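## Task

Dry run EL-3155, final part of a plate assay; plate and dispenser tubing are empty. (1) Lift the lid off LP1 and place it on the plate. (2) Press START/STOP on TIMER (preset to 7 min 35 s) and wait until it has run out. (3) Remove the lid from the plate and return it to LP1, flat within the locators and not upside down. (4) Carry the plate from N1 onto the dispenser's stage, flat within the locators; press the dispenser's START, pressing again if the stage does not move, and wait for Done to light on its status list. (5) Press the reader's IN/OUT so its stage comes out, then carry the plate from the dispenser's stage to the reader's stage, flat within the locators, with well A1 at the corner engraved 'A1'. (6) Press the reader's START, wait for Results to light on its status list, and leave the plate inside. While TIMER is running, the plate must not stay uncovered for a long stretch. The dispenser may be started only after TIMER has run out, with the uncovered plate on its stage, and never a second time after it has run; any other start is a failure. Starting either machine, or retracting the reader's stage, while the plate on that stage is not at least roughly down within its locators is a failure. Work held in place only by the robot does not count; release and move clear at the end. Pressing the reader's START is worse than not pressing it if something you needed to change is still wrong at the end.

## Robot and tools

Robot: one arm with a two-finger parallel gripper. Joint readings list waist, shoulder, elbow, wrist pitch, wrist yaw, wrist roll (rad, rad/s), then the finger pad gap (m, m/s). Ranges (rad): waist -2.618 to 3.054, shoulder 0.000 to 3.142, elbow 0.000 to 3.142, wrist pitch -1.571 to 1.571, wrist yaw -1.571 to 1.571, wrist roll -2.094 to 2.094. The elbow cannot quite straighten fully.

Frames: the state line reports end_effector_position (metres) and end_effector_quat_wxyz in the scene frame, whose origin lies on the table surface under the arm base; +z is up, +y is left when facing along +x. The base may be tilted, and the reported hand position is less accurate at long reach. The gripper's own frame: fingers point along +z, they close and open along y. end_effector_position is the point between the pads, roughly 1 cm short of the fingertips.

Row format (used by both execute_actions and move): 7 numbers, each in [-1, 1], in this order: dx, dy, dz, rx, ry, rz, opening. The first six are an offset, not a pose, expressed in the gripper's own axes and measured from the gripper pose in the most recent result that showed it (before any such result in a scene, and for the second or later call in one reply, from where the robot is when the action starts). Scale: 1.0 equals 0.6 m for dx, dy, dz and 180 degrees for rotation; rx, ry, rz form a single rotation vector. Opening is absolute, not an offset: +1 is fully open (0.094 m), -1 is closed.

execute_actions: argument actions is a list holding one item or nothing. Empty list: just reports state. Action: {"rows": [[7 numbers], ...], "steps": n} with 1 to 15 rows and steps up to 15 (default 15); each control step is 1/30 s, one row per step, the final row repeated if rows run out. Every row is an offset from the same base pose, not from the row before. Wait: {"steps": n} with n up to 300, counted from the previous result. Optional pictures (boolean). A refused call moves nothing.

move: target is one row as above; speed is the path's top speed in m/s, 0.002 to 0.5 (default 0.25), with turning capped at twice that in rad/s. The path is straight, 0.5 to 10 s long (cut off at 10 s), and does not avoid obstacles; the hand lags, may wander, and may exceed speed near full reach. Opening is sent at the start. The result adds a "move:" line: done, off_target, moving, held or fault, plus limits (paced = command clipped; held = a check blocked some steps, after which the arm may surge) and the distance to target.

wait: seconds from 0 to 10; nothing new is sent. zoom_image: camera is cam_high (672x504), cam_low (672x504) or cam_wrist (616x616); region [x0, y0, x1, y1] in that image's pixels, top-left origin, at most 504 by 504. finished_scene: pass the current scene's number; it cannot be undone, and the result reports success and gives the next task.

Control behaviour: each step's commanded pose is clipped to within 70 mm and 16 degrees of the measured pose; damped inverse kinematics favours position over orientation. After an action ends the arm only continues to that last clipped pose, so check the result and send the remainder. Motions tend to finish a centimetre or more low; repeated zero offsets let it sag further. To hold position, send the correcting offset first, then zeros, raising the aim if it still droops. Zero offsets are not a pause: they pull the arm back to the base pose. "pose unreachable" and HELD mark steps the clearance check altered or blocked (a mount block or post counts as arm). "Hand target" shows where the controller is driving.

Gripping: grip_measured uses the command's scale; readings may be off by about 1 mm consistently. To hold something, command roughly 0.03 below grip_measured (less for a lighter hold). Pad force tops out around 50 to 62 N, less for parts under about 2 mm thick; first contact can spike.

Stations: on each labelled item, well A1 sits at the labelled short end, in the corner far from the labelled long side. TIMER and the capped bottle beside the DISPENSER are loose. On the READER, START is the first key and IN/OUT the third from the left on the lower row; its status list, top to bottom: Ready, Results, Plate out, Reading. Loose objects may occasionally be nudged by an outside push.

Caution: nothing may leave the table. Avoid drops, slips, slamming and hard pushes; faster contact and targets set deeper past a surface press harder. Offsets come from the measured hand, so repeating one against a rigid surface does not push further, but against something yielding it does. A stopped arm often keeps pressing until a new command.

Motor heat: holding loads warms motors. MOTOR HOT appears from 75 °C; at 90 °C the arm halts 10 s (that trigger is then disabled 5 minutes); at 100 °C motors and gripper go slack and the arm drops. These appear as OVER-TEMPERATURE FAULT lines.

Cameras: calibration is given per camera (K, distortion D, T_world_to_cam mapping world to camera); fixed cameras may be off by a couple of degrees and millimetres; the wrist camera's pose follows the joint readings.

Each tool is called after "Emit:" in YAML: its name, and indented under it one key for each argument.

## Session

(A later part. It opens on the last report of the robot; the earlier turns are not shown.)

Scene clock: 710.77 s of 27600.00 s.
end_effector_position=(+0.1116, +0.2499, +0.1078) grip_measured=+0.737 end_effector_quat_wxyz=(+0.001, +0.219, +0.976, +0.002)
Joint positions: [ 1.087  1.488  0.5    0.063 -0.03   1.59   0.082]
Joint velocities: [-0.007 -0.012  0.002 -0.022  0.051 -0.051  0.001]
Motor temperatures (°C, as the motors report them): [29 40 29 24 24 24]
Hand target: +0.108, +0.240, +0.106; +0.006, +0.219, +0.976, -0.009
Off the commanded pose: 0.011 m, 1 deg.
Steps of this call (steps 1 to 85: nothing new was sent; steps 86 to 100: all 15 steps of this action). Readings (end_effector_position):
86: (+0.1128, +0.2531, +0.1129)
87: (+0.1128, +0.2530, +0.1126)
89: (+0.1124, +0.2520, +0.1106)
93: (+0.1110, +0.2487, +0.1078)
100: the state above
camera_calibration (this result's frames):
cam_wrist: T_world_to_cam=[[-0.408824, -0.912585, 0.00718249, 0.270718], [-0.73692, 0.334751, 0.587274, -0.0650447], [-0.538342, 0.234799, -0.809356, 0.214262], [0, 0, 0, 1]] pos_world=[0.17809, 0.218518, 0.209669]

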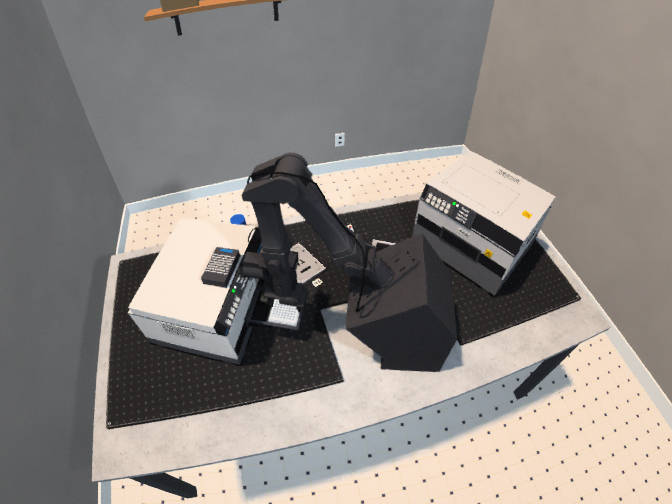

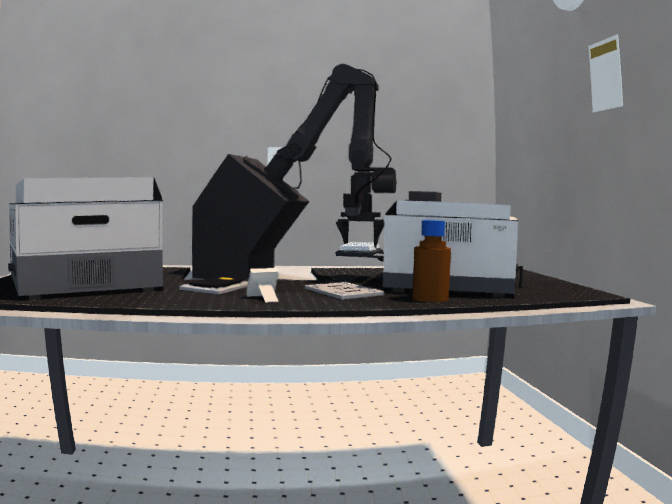

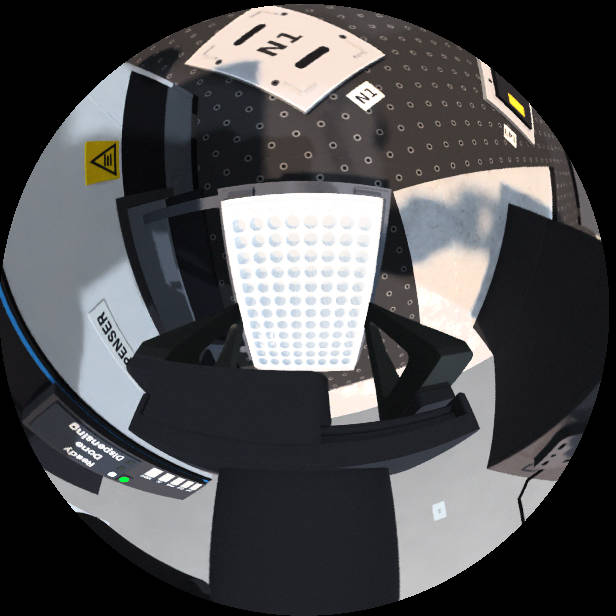

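Emit:
execute_actions:
  actions:
    - {"rows":[[0,-0.018,0.004,0.006,-0.003,0,0.7],[0.001,-0.018,0.005,0.006,-0.003,0,0.7],[0.002,-0.018,0.006,0.006,-0.003,0,0.7],[0.002,-0.018,0.007,0.006,-0.003,0,0.7],[0.002,-0.018,0.008,0.006,-0.003,0,0.7],[0.002,-0.018,0.009,0.006,-0.003,0,0.7],[0.002,-0.018,0.010,0.006,-0.003,0,0.7],[0.002,-0.018,0.011,0.006,-0.003,0,0.7]]}

Emit:
zoom_image:
  camera: "cam_wrist"
  region: [180,150,430,380]

Scene clock: 714.30 s of 27600.00 s.
end_effector_position=(+0.1100, +0.2510, +0.1051) grip_measured=+0.737 end_effector_quat_wxyz=(+0.000, +0.220, +0.976, +0.004)
Joint positions: [ 1.094  1.502  0.5    0.081 -0.026  1.598  0.082]
Joint velocities: [-0.007  0.002 -0.002 -0.022  0.022 -0.037 -0.   ]
Motor temperatures (°C, as the motors report them): [29 40 28 24 24 24]
Hand target: +0.106, +0.241, +0.102; +0.003, +0.219, +0.976, -0.008
Off the commanded pose: 0.012 m, 1 deg.
Steps of this call (steps 1 to 91: nothing new was sent; steps 92 to 106: all 15 steps of this action). Readings (end_effector_position):
92: (+0.1117, +0.2504, +0.1078)
93: (+0.1116, +0.2506, +0.1078)
95: (+0.1109, +0.2515, +0.1075)
99: (+0.1097, +0.2514, +0.1055)
106: the state above
camera_calibration (this result's frames):
cam_wrist: T_world_to_cam=[[-0.410155, -0.912006, 0.00430655, 0.271397], [-0.736485, 0.333997, 0.588248, -0.0649551], [-0.537924, 0.238101, -0.808669, 0.210075], [0, 0, 0, 1]] pos_world=[0.176481, 0.219191, 0.206922]

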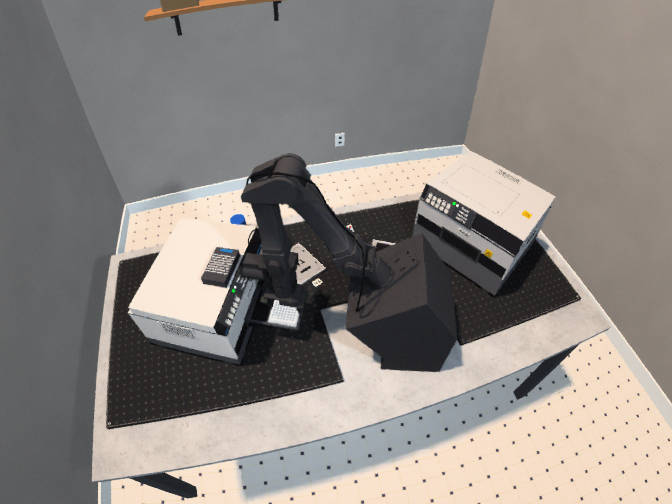

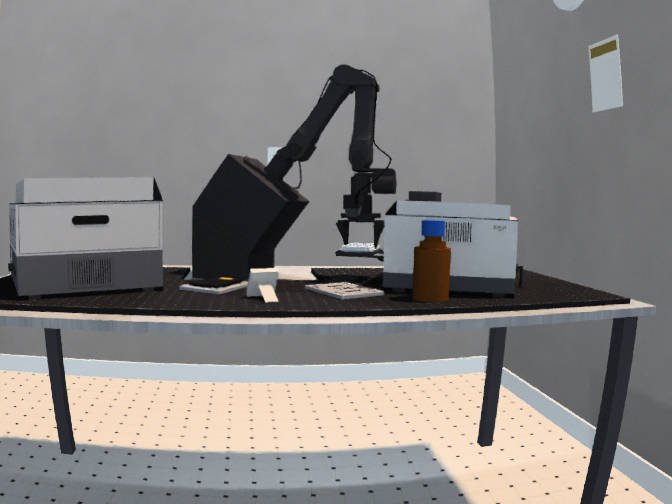

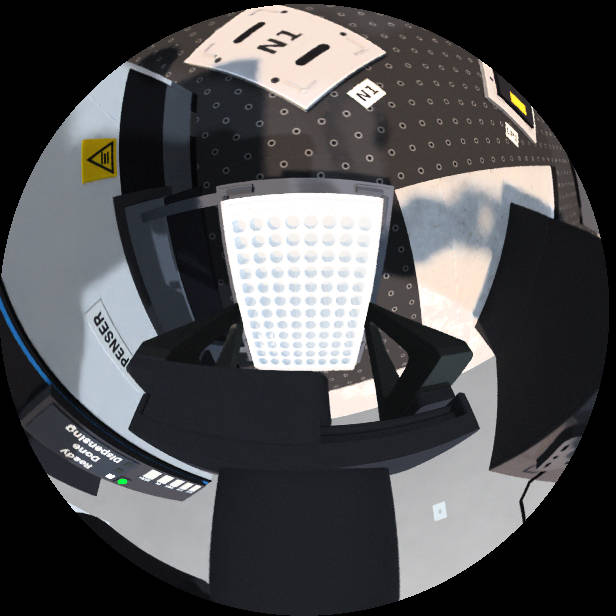

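Region (180, 150, 430, 380) of cam_wrist's 616x616 image, scaled by 2.016, with more detail than that image has; it fills the top 464 rows of this view, and the rest is white.

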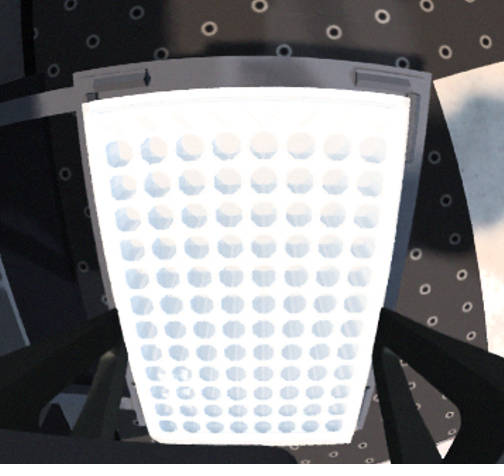

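Emit:
execute_actions:
  actions:
    - {"rows":[[-0.002,-0.018,0.005,0.011,-0.006,0,0.7]]}

Emit:
zoom_image:
  camera: "cam_wrist"
  region: [180,150,430,380]

Scene clock: 716.27 s of 27600.00 s.
end_effector_position=(+0.1101, +0.2507, +0.1050) grip_measured=+0.737 end_effector_quat_wxyz=(+0.002, +0.221, +0.975, +0.003)
Joint positions: [ 1.097  1.502  0.5    0.08  -0.021  1.602  0.082]
Joint velocities: [ 0.002 -0.012  0.017 -0.022 -0.066 -0.037 -0.001]
Motor temperatures (°C, as the motors report them): [29 39 28 24 24 24]
Hand target: +0.106, +0.241, +0.102; +0.006, +0.219, +0.975, -0.015
Off the commanded pose: 0.011 m, 2 deg.
Steps of this call (steps 1 to 44: nothing new was sent; steps 45 to 59: all 15 steps of this action). Readings (end_effector_position):
45: (+0.1100, +0.2507, +0.1050)
46: (+0.1101, +0.2507, +0.1050)
48: (+0.1101, +0.2507, +0.1050)
52: (+0.1101, +0.2507, +0.1050)
59: the state above
camera_calibration (this result's frames):
cam_wrist: T_world_to_cam=[[-0.412386, -0.910993, 0.00545542, 0.270965], [-0.737505, 0.337355, 0.585046, -0.0651449], [-0.534813, 0.237241, -0.810982, 0.210235], [0, 0, 0, 1]] pos_world=[0.176134, 0.218948, 0.207131]

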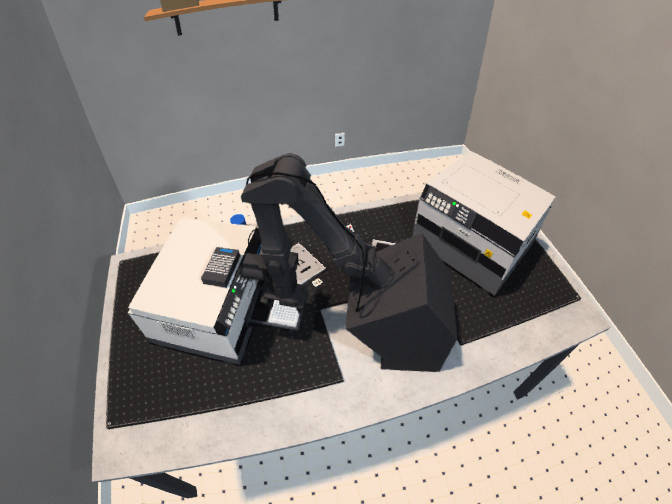

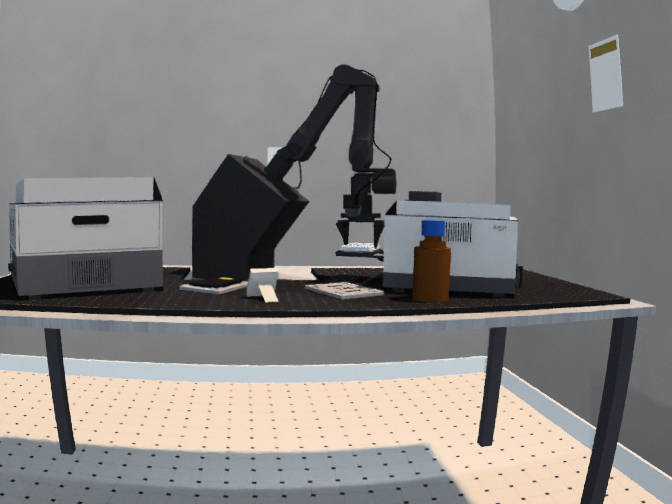

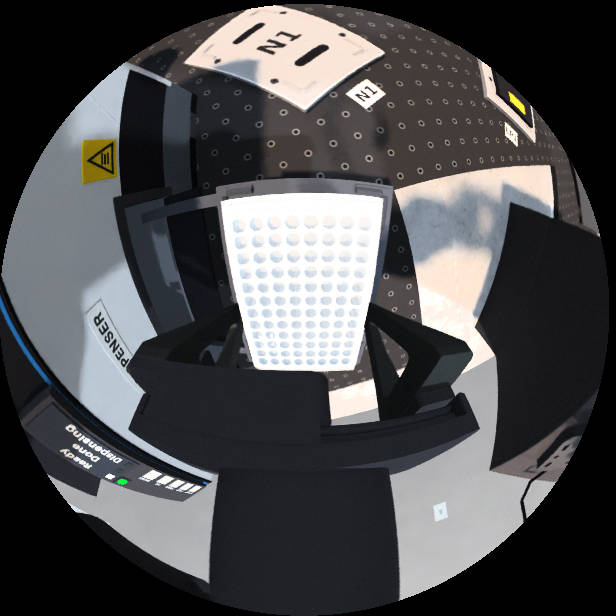

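Region (180, 150, 430, 380) of cam_wrist's 616x616 image, scaled by 2.016, with more detail than that image has; it fills the top 464 rows of this view, and the rest is white.

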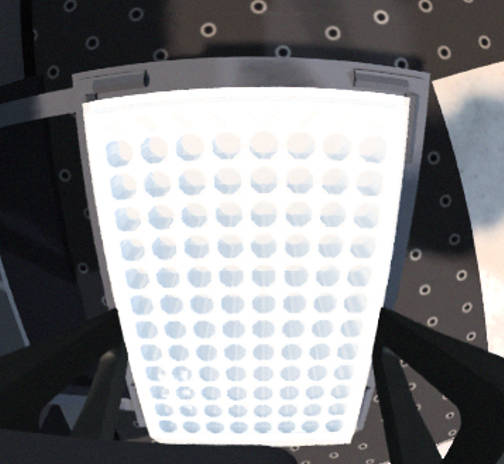

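Resting on locators; unload a bit.

Emit:
execute_actions:
  actions:
    - {"rows":[[-0.002,-0.018,0.0,0.012,-0.005,0,0.7]]}

Emit:
zoom_image:
  camera: "cam_wrist"
  region: [180,150,430,380]

Scene clock: 718.60 s of 27600.00 s.
end_effector_position=(+0.1099, +0.2502, +0.1050) grip_measured=+0.737 end_effector_quat_wxyz=(+0.002, +0.222, +0.975, +0.002)
Joint positions: [ 1.097  1.502  0.5    0.078 -0.021  1.604  0.082]
Joint velocities: [-0.002  0.002  0.007  0.022  0.037  0.037  0.001]
Motor temperatures (°C, as the motors report them): [29 39 28 24 24 24]
Hand target: +0.107, +0.240, +0.105; +0.006, +0.221, +0.975, -0.017
Off the commanded pose: 0.010 m, 2 deg.
Steps of this call (steps 1 to 55: nothing new was sent; steps 56 to 70: all 15 steps of this action). Readings (end_effector_position):
56: (+0.1100, +0.2503, +0.1050)
57: (+0.1100, +0.2503, +0.1050)
59: (+0.1099, +0.2502, +0.1050)
63: (+0.1099, +0.2502, +0.1050)
70: the state above
camera_calibration (this result's frames):
cam_wrist: T_world_to_cam=[[-0.414164, -0.910173, 0.00735131, 0.270283], [-0.736594, 0.339901, 0.584719, -0.0657857], [-0.534694, 0.236754, -0.811202, 0.210406], [0, 0, 0, 1]] pos_world=[0.175987, 0.21855, 0.207161]

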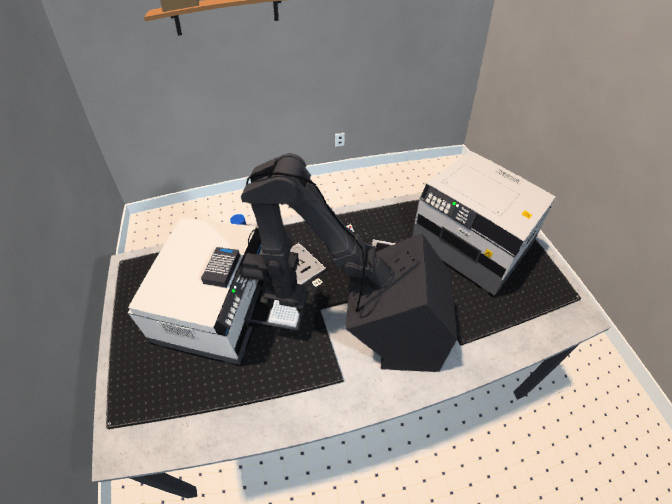

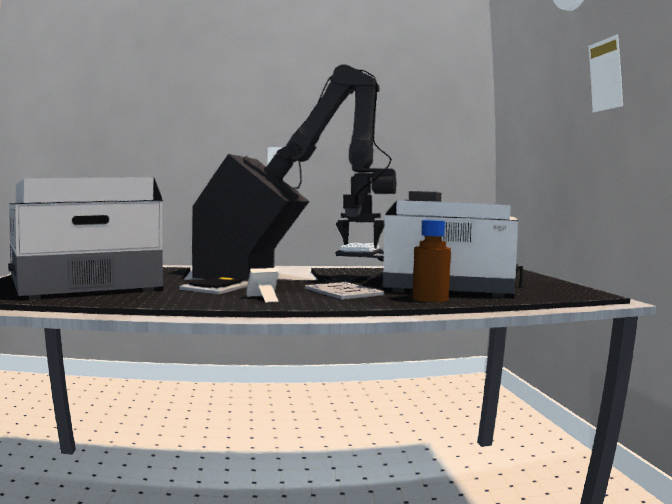

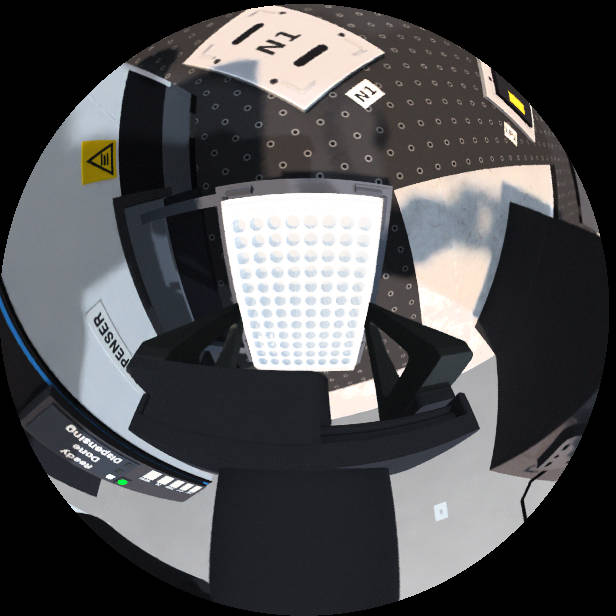

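Region (180, 150, 430, 380) of cam_wrist's 616x616 image, scaled by 2.016, with more detail than that image has; it fills the top 464 rows of this view, and the rest is white.

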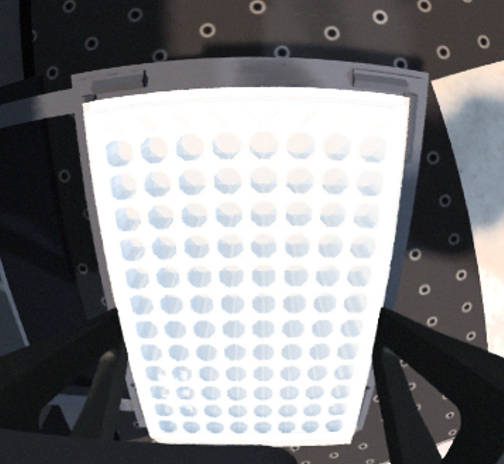

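Loosen: the biased finger will nudge it in.

Emit:
execute_actions:
  actions:
    - {"rows":[[-0.002,-0.018,0.0,0.011,-0.005,-0.002,0.82]]}

Emit:
zoom_image:
  camera: "cam_wrist"
  region: [180,150,430,380]

Scene clock: 720.97 s of 27600.00 s.
end_effector_position=(+0.1100, +0.2502, +0.1050) grip_measured=+0.818 end_effector_quat_wxyz=(+0.002, +0.222, +0.975, +0.002)
Joint positions: [ 1.097  1.502  0.5    0.078 -0.02   1.604  0.085]
Joint velocities: [ 0.017  0.002 -0.007 -0.081 -0.007 -0.007  0.001]
Motor temperatures (°C, as the motors report them): [28 39 28 24 24 24]
Hand target: +0.106, +0.240, +0.105; +0.006, +0.218, +0.976, -0.016
Off the commanded pose: 0.011 m, 2 deg.
Steps of this call (steps 1 to 56: nothing new was sent; steps 57 to 71: all 15 steps of this action). Readings (end_effector_position):
57: (+0.1100, +0.2502, +0.1050)
58: (+0.1100, +0.2502, +0.1050)
60: (+0.1100, +0.2502, +0.1050)
64: (+0.1100, +0.2502, +0.1050)
71: the state above
camera_calibration (this result's frames):
cam_wrist: T_world_to_cam=[[-0.414168, -0.910171, 0.00734632, 0.270285], [-0.736798, 0.339992, 0.58441, -0.0656986], [-0.53441, 0.236631, -0.811425, 0.210469], [0, 0, 0, 1]] pos_world=[0.176013, 0.218539, 0.207189]

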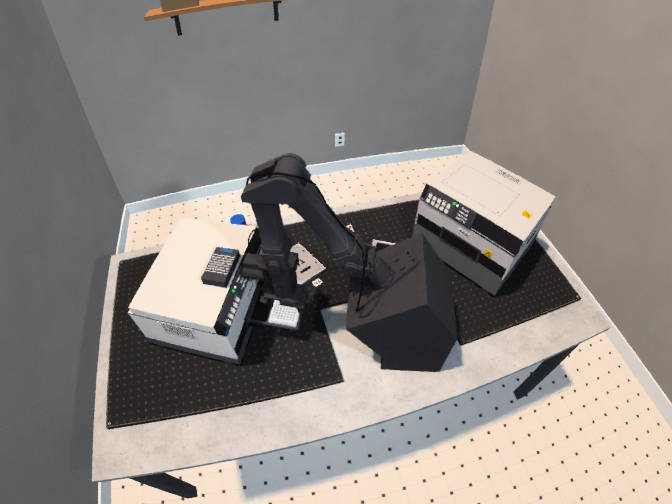

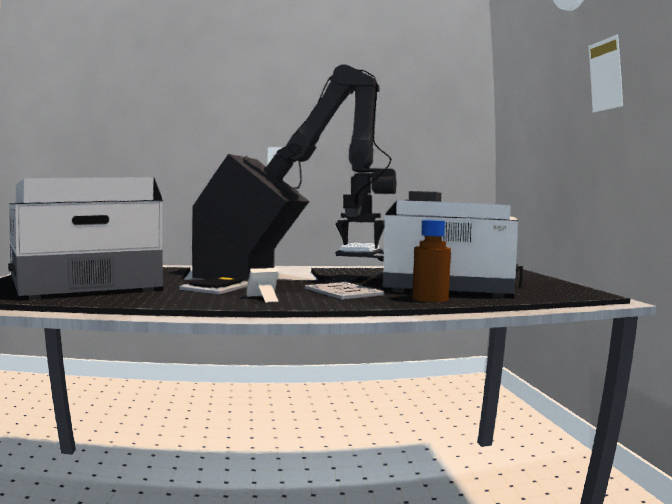

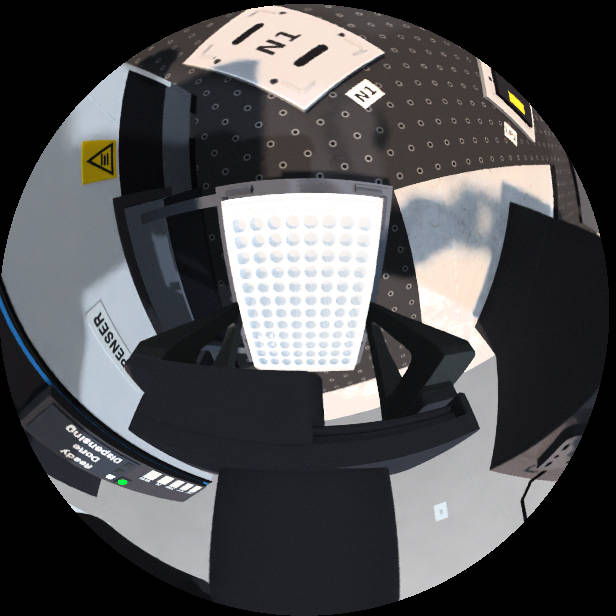

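Region (180, 150, 430, 380) of cam_wrist's 616x616 image, scaled by 2.016, with more detail than that image has; it fills the top 464 rows of this view, and the rest is white.

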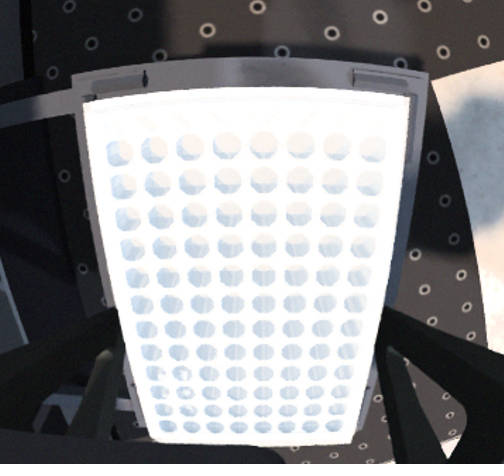

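Emit:
execute_actions:
  actions:
    - {"rows":[[-0.002,-0.022,0.0,0.017,-0.005,-0.002,0.82]]}

Emit:
zoom_image:
  camera: "cam_wrist"
  region: [180,150,430,380]

Emit:
zoom_image:
  camera: "cam_low"
  region: [325,225,395,270]

Scene clock: 724.00 s of 27600.00 s.
end_effector_position=(+0.1098, +0.2498, +0.1050) grip_measured=+0.818 end_effector_quat_wxyz=(+0.002, +0.222, +0.975, +0.001)
Joint positions: [ 1.097  1.502  0.5    0.076 -0.02   1.604  0.085]
Joint velocities: [-0.002  0.007 -0.007  0.022  0.007 -0.037 -0.   ]
Motor temperatures (°C, as the motors report them): [28 39 28 24 24 24]
Hand target: +0.105, +0.238, +0.105; +0.004, +0.218, +0.976, -0.025
Off the commanded pose: 0.013 m, 3 deg.
Steps of this call (steps 1 to 76: nothing new was sent; steps 77 to 91: all 15 steps of this action). Readings (end_effector_position):
77: (+0.1098, +0.2498, +0.1050)
78: (+0.1098, +0.2498, +0.1050)
80: (+0.1098, +0.2498, +0.1050)
84: (+0.1098, +0.2498, +0.1050)
91: the state above
camera_calibration (this result's frames):
cam_wrist: T_world_to_cam=[[-0.414203, -0.910137, 0.00925292, 0.269606], [-0.736334, 0.341046, 0.58438, -0.0660018], [-0.535022, 0.235239, -0.811427, 0.210884], [0, 0, 0, 1]] pos_world=[0.1759, 0.21828, 0.207192]

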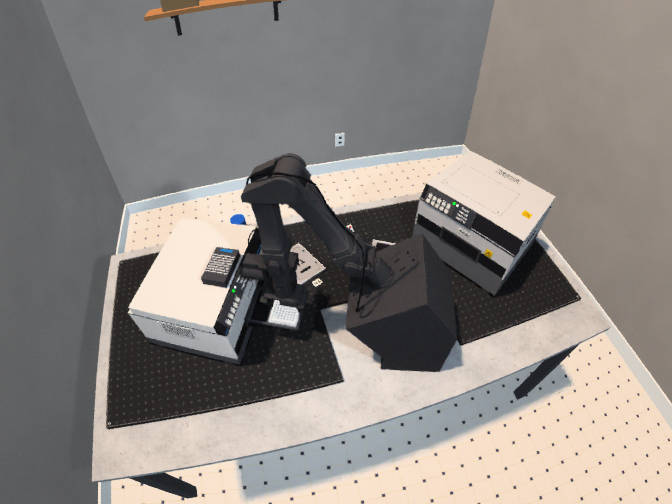

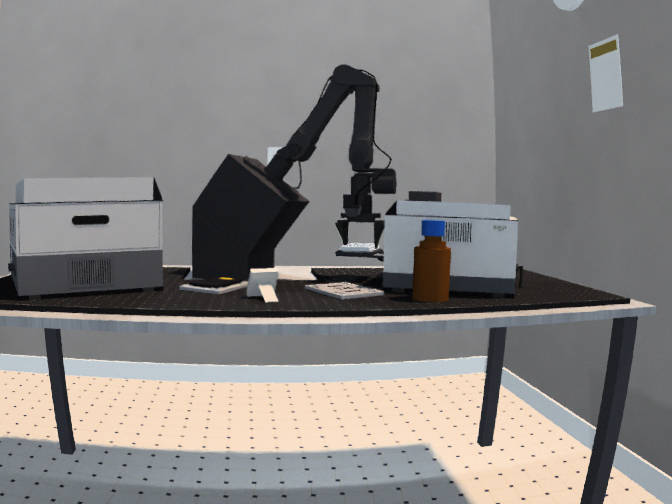

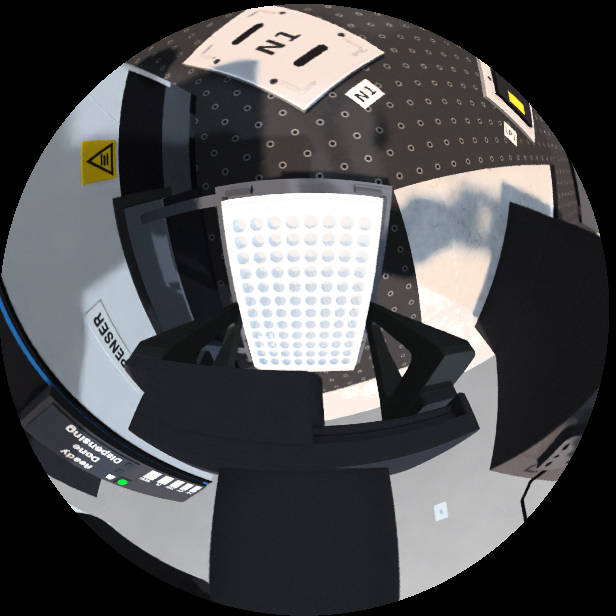

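Region (180, 150, 430, 380) of cam_wrist's 616x616 image, scaled by 2.016, with more detail than that image has; it fills the top 464 rows of this view, and the rest is white.

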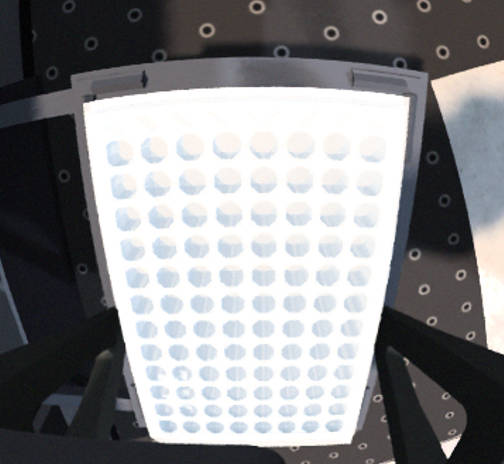

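Region (325, 225, 395, 270) of cam_low's 672x504 image, scaled by 7.200, with more detail than that image has; it fills the top 324 rows of this view, and the rest is white.

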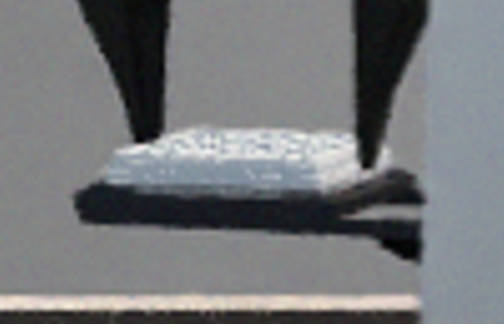

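Emit:
execute_actions:
  actions:
    - {"rows":[[-0.002,-0.015,0.0,0.008,-0.005,-0.002,1]]}

Emit:
zoom_image:
  camera: "cam_wrist"
  region: [180,150,430,380]

Scene clock: 726.63 s of 27600.00 s.
end_effector_position=(+0.1095, +0.2490, +0.1050) grip_measured=+1.000 end_effector_quat_wxyz=(+0.002, +0.222, +0.975, -0.001)
Joint positions: [ 1.097  1.502  0.5    0.073 -0.02   1.604  0.094]
Joint velocities: [-0.002 -0.017  0.002 -0.051 -0.007  0.007  0.   ]
Motor temperatures (°C, as the motors report them): [28 39 28 24 24 24]
Hand target: +0.107, +0.241, +0.105; +0.007, +0.218, +0.976, -0.013
Off the commanded pose: 0.008 m, 2 deg.
Steps of this call (steps 1 to 64: nothing new was sent; steps 65 to 79: all 15 steps of this action). Readings (end_effector_position):
65: (+0.1098, +0.2498, +0.1050)
66: (+0.1097, +0.2495, +0.1050)
68: (+0.1095, +0.2491, +0.1050)
72: (+0.1095, +0.2490, +0.1050)
79: the state above
camera_calibration (this result's frames):
cam_wrist: T_world_to_cam=[[-0.414263, -0.910069, 0.0126847, 0.268381], [-0.735498, 0.342943, 0.584322, -0.0665456], [-0.536123, 0.232734, -0.811423, 0.211627], [0, 0, 0, 1]] pos_world=[0.175695, 0.217814, 0.207199]

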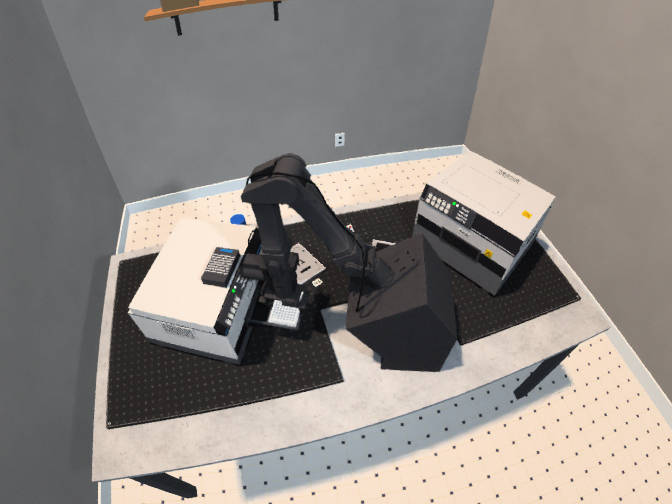

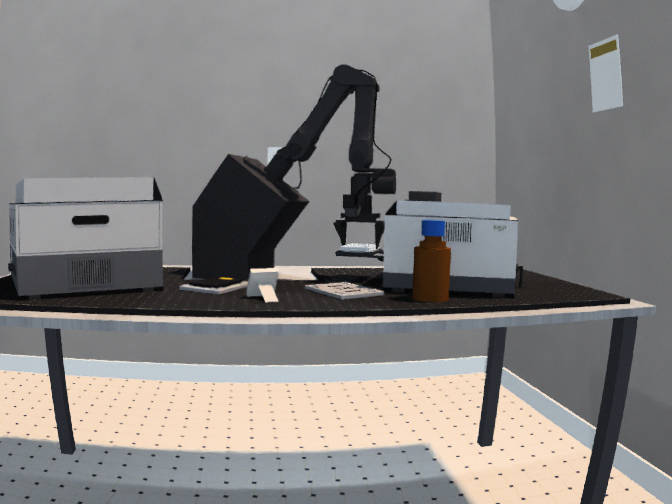

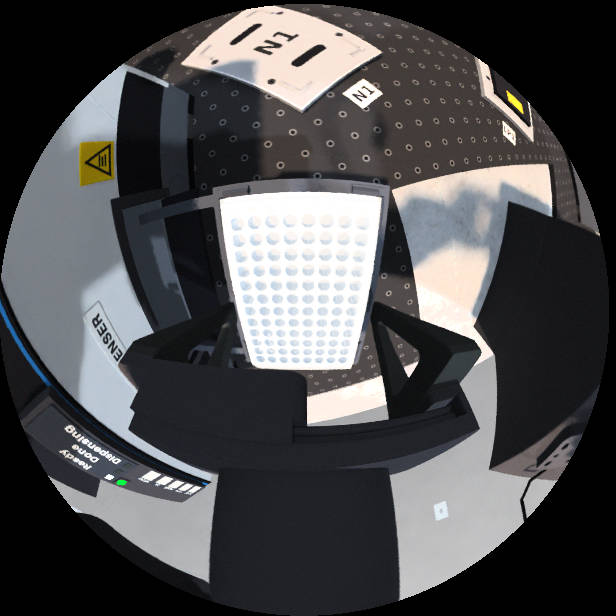

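Region (180, 150, 430, 380) of cam_wrist's 616x616 image, scaled by 2.016, with more detail than that image has; it fills the top 464 rows of this view, and the rest is white.

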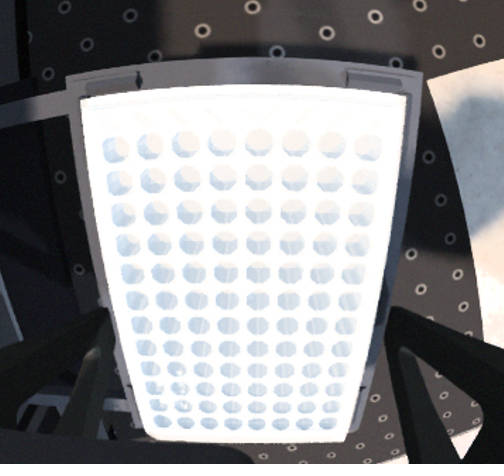

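Gripper is now centred on stage; close partially to nudge plate.

Emit:
execute_actions:
  actions:
    - {"rows":[[-0.002,-0.014,0.0,0.010,-0.005,-0.004,0.85]]}

Emit:
zoom_image:
  camera: "cam_wrist"
  region: [180,150,430,380]

Scene clock: 729.77 s of 27600.00 s.
end_effector_position=(+0.1096, +0.2491, +0.1050) grip_measured=+0.853 end_effector_quat_wxyz=(+0.002, +0.221, +0.975, -0.000)
Joint positions: [ 1.097  1.502  0.5    0.073 -0.02   1.603  0.087]
Joint velocities: [-0.012 -0.002 -0.007  0.022  0.022 -0.037 -0.   ]
Motor temperatures (°C, as the motors report them): [28 39 28 24 24 24]
Hand target: +0.107, +0.241, +0.105; +0.006, +0.215, +0.976, -0.017
Off the commanded pose: 0.009 m, 2 deg.
Steps of this call (steps 1 to 79: nothing new was sent; steps 80 to 94: all 15 steps of this action). Readings (end_effector_position):
80: (+0.1093, +0.2486, +0.1050)
81: (+0.1093, +0.2487, +0.1050)
83: (+0.1096, +0.2491, +0.1050)
87: (+0.1096, +0.2491, +0.1050)
94: the state above
camera_calibration (this result's frames):
cam_wrist: T_world_to_cam=[[-0.41356, -0.910399, 0.0119203, 0.268657], [-0.736148, 0.342051, 0.584026, -0.0661695], [-0.535774, 0.232755, -0.811647, 0.211648], [0, 0, 0, 1]] pos_world=[0.175791, 0.217957, 0.207226]

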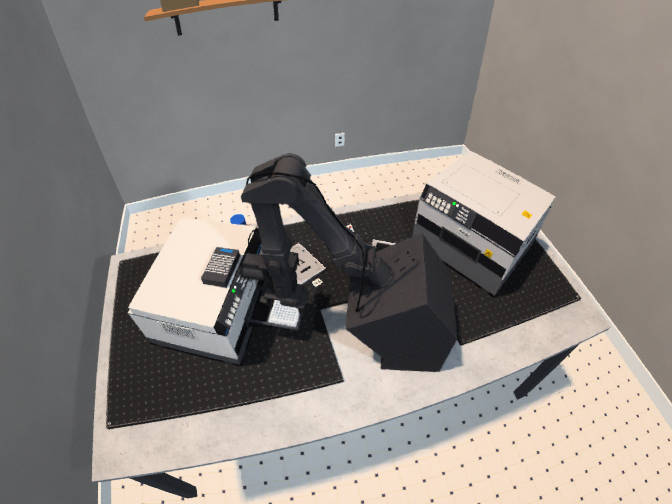

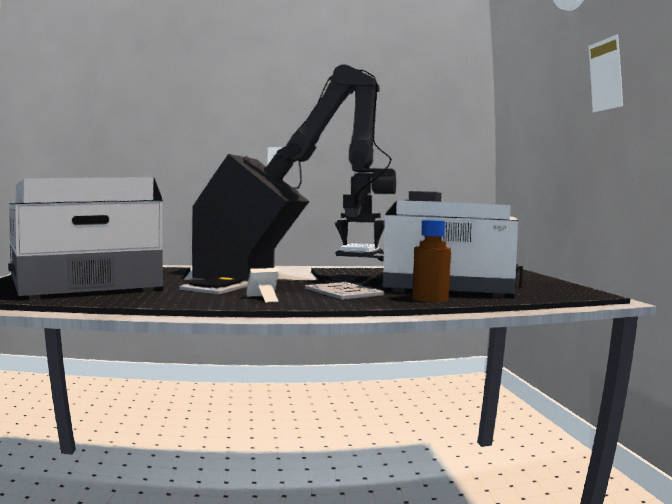

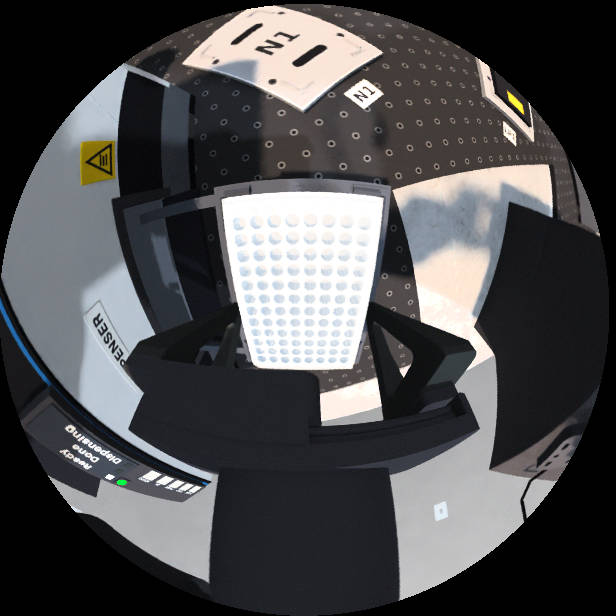

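Region (180, 150, 430, 380) of cam_wrist's 616x616 image, scaled by 2.016, with more detail than that image has; it fills the top 464 rows of this view, and the rest is white.

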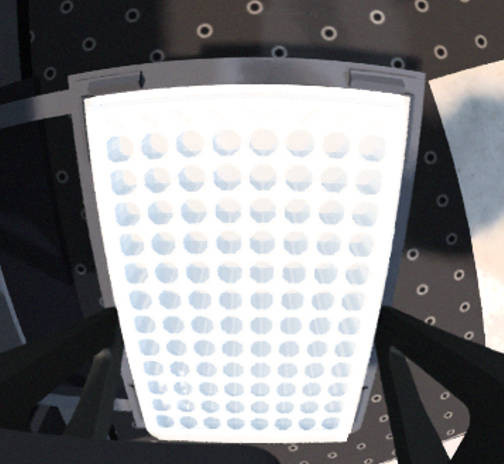

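Emit:
execute_actions:
  actions:
    - {"rows":[[0,-0.01,0,0.004,0,0,1]],"steps":8}
  pictures: false

Emit:
move:
  target: [0.06,0,-0.12,0,0,0,1]
  speed: 0.05

Emit:
zoom_image:
  camera: "cam_wrist"
  region: [200,110,410,320]

Emit:
zoom_image:
  camera: "cam_low"
  region: [325,225,395,270]

Emit:
zoom_image:
  camera: "cam_high"
  region: [240,270,330,340]

Scene clock: 735.70 s of 27600.00 s.
end_effector_position=(+0.1096, +0.2493, +0.1050) grip_measured=+1.000 end_effector_quat_wxyz=(+0.002, +0.221, +0.975, +0.000)
Joint positions: [ 1.097  1.502  0.5    0.074 -0.02   1.603  0.094]
Joint velocities: [-0.002  0.017  0.007 -0.022 -0.037  0.037  0.   ]
Motor temperatures (°C, as the motors report them): [28 39 28 24 24 24]
Hand target: +0.107, +0.244, +0.105; +0.001, +0.221, +0.975, -0.006
Off the commanded pose: 0.006 m, 1 deg.
Steps of this call (steps 1 to 170: nothing new was sent; steps 171 to 178: all 8 steps of this action). Readings (end_effector_position):
171: (+0.1097, +0.2493, +0.1050)
172: (+0.1096, +0.2493, +0.1050)
174: (+0.1096, +0.2493, +0.1050)
178: the state above

Scene clock: 738.03 s of 27600.00 s.
end_effector_position=(+0.0715, +0.2523, +0.1681) grip_measured=+1.000 end_effector_quat_wxyz=(-0.006, +0.218, +0.976, -0.016)
Joint positions: [ 1.275  1.17   0.5   -0.296  0.073  1.743  0.094]
Joint velocities: [-0.007 -0.002  0.012  0.037 -0.081 -0.051  0.   ]
Motor temperatures (°C, as the motors report them): [28 39 28 24 24 24]
Hand target: +0.077, +0.264, +0.175; +0.003, +0.220, +0.975, -0.000
Off the commanded pose: 0.016 m, 2 deg.
move: off_target
camera_calibration (this result's frames):
cam_wrist: T_world_to_cam=[[-0.407703, -0.911968, 0.0457497, 0.249303], [-0.725226, 0.353847, 0.590626, -0.136992], [-0.55482, 0.207621, -0.805648, 0.248416], [0, 0, 0, 1]] pos_world=[0.140118, 0.224254, 0.269641]

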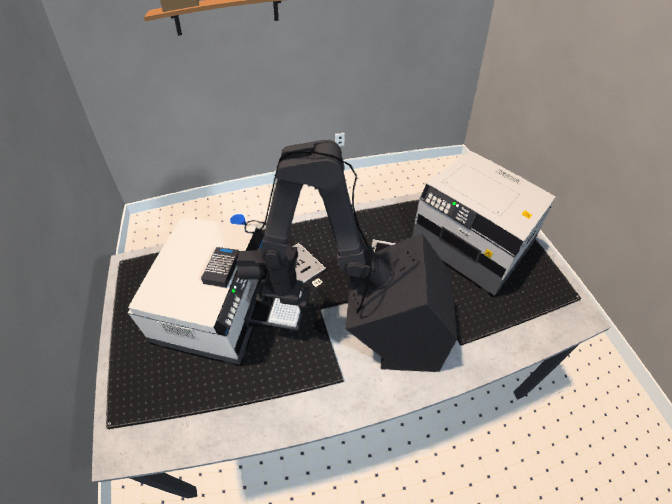

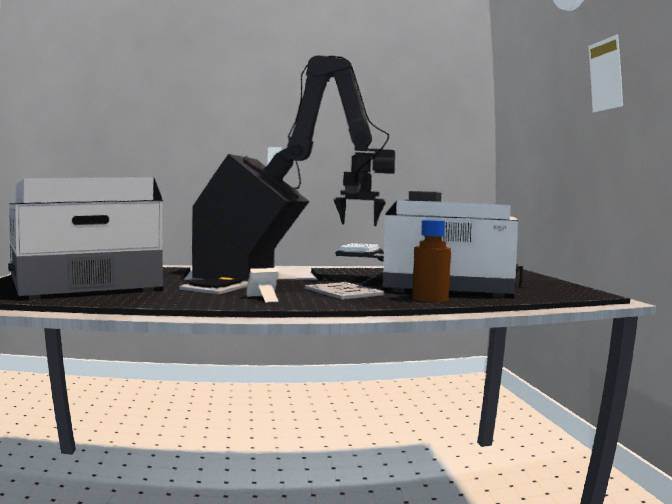

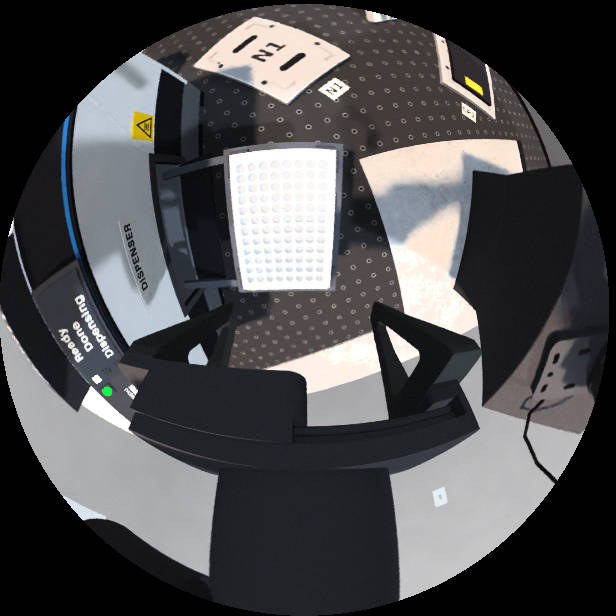

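Region (200, 110, 410, 320) of cam_wrist's 616x616 image, scaled by 2.400, with more detail than that image has.

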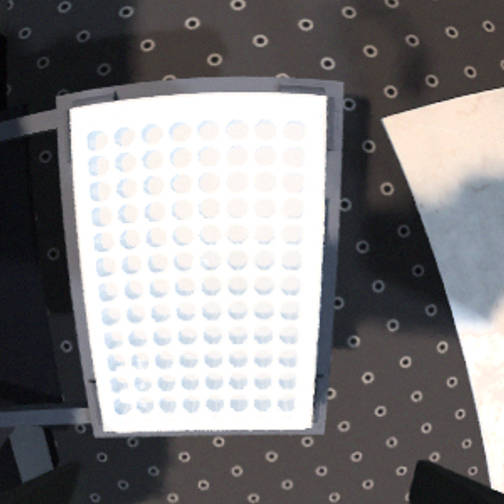

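Region (325, 225, 395, 270) of cam_low's 672x504 image, scaled by 7.200, with more detail than that image has; it fills the top 324 rows of this view, and the rest is white.

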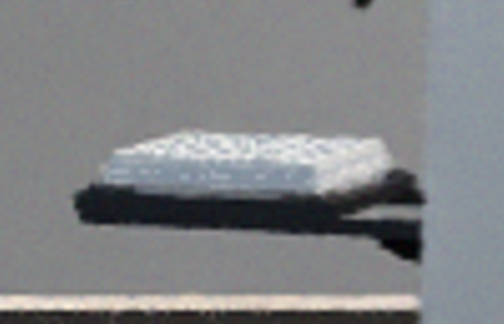

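Region (240, 270, 330, 340) of cam_high's 672x504 image, scaled by 5.600, with more detail than that image has.

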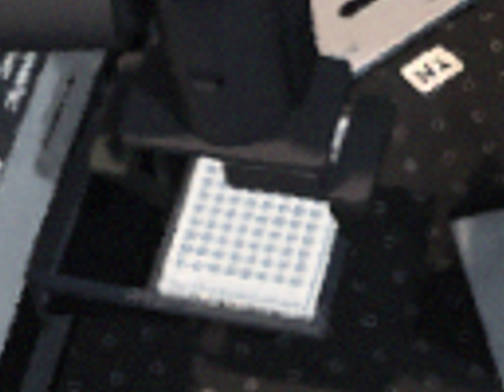

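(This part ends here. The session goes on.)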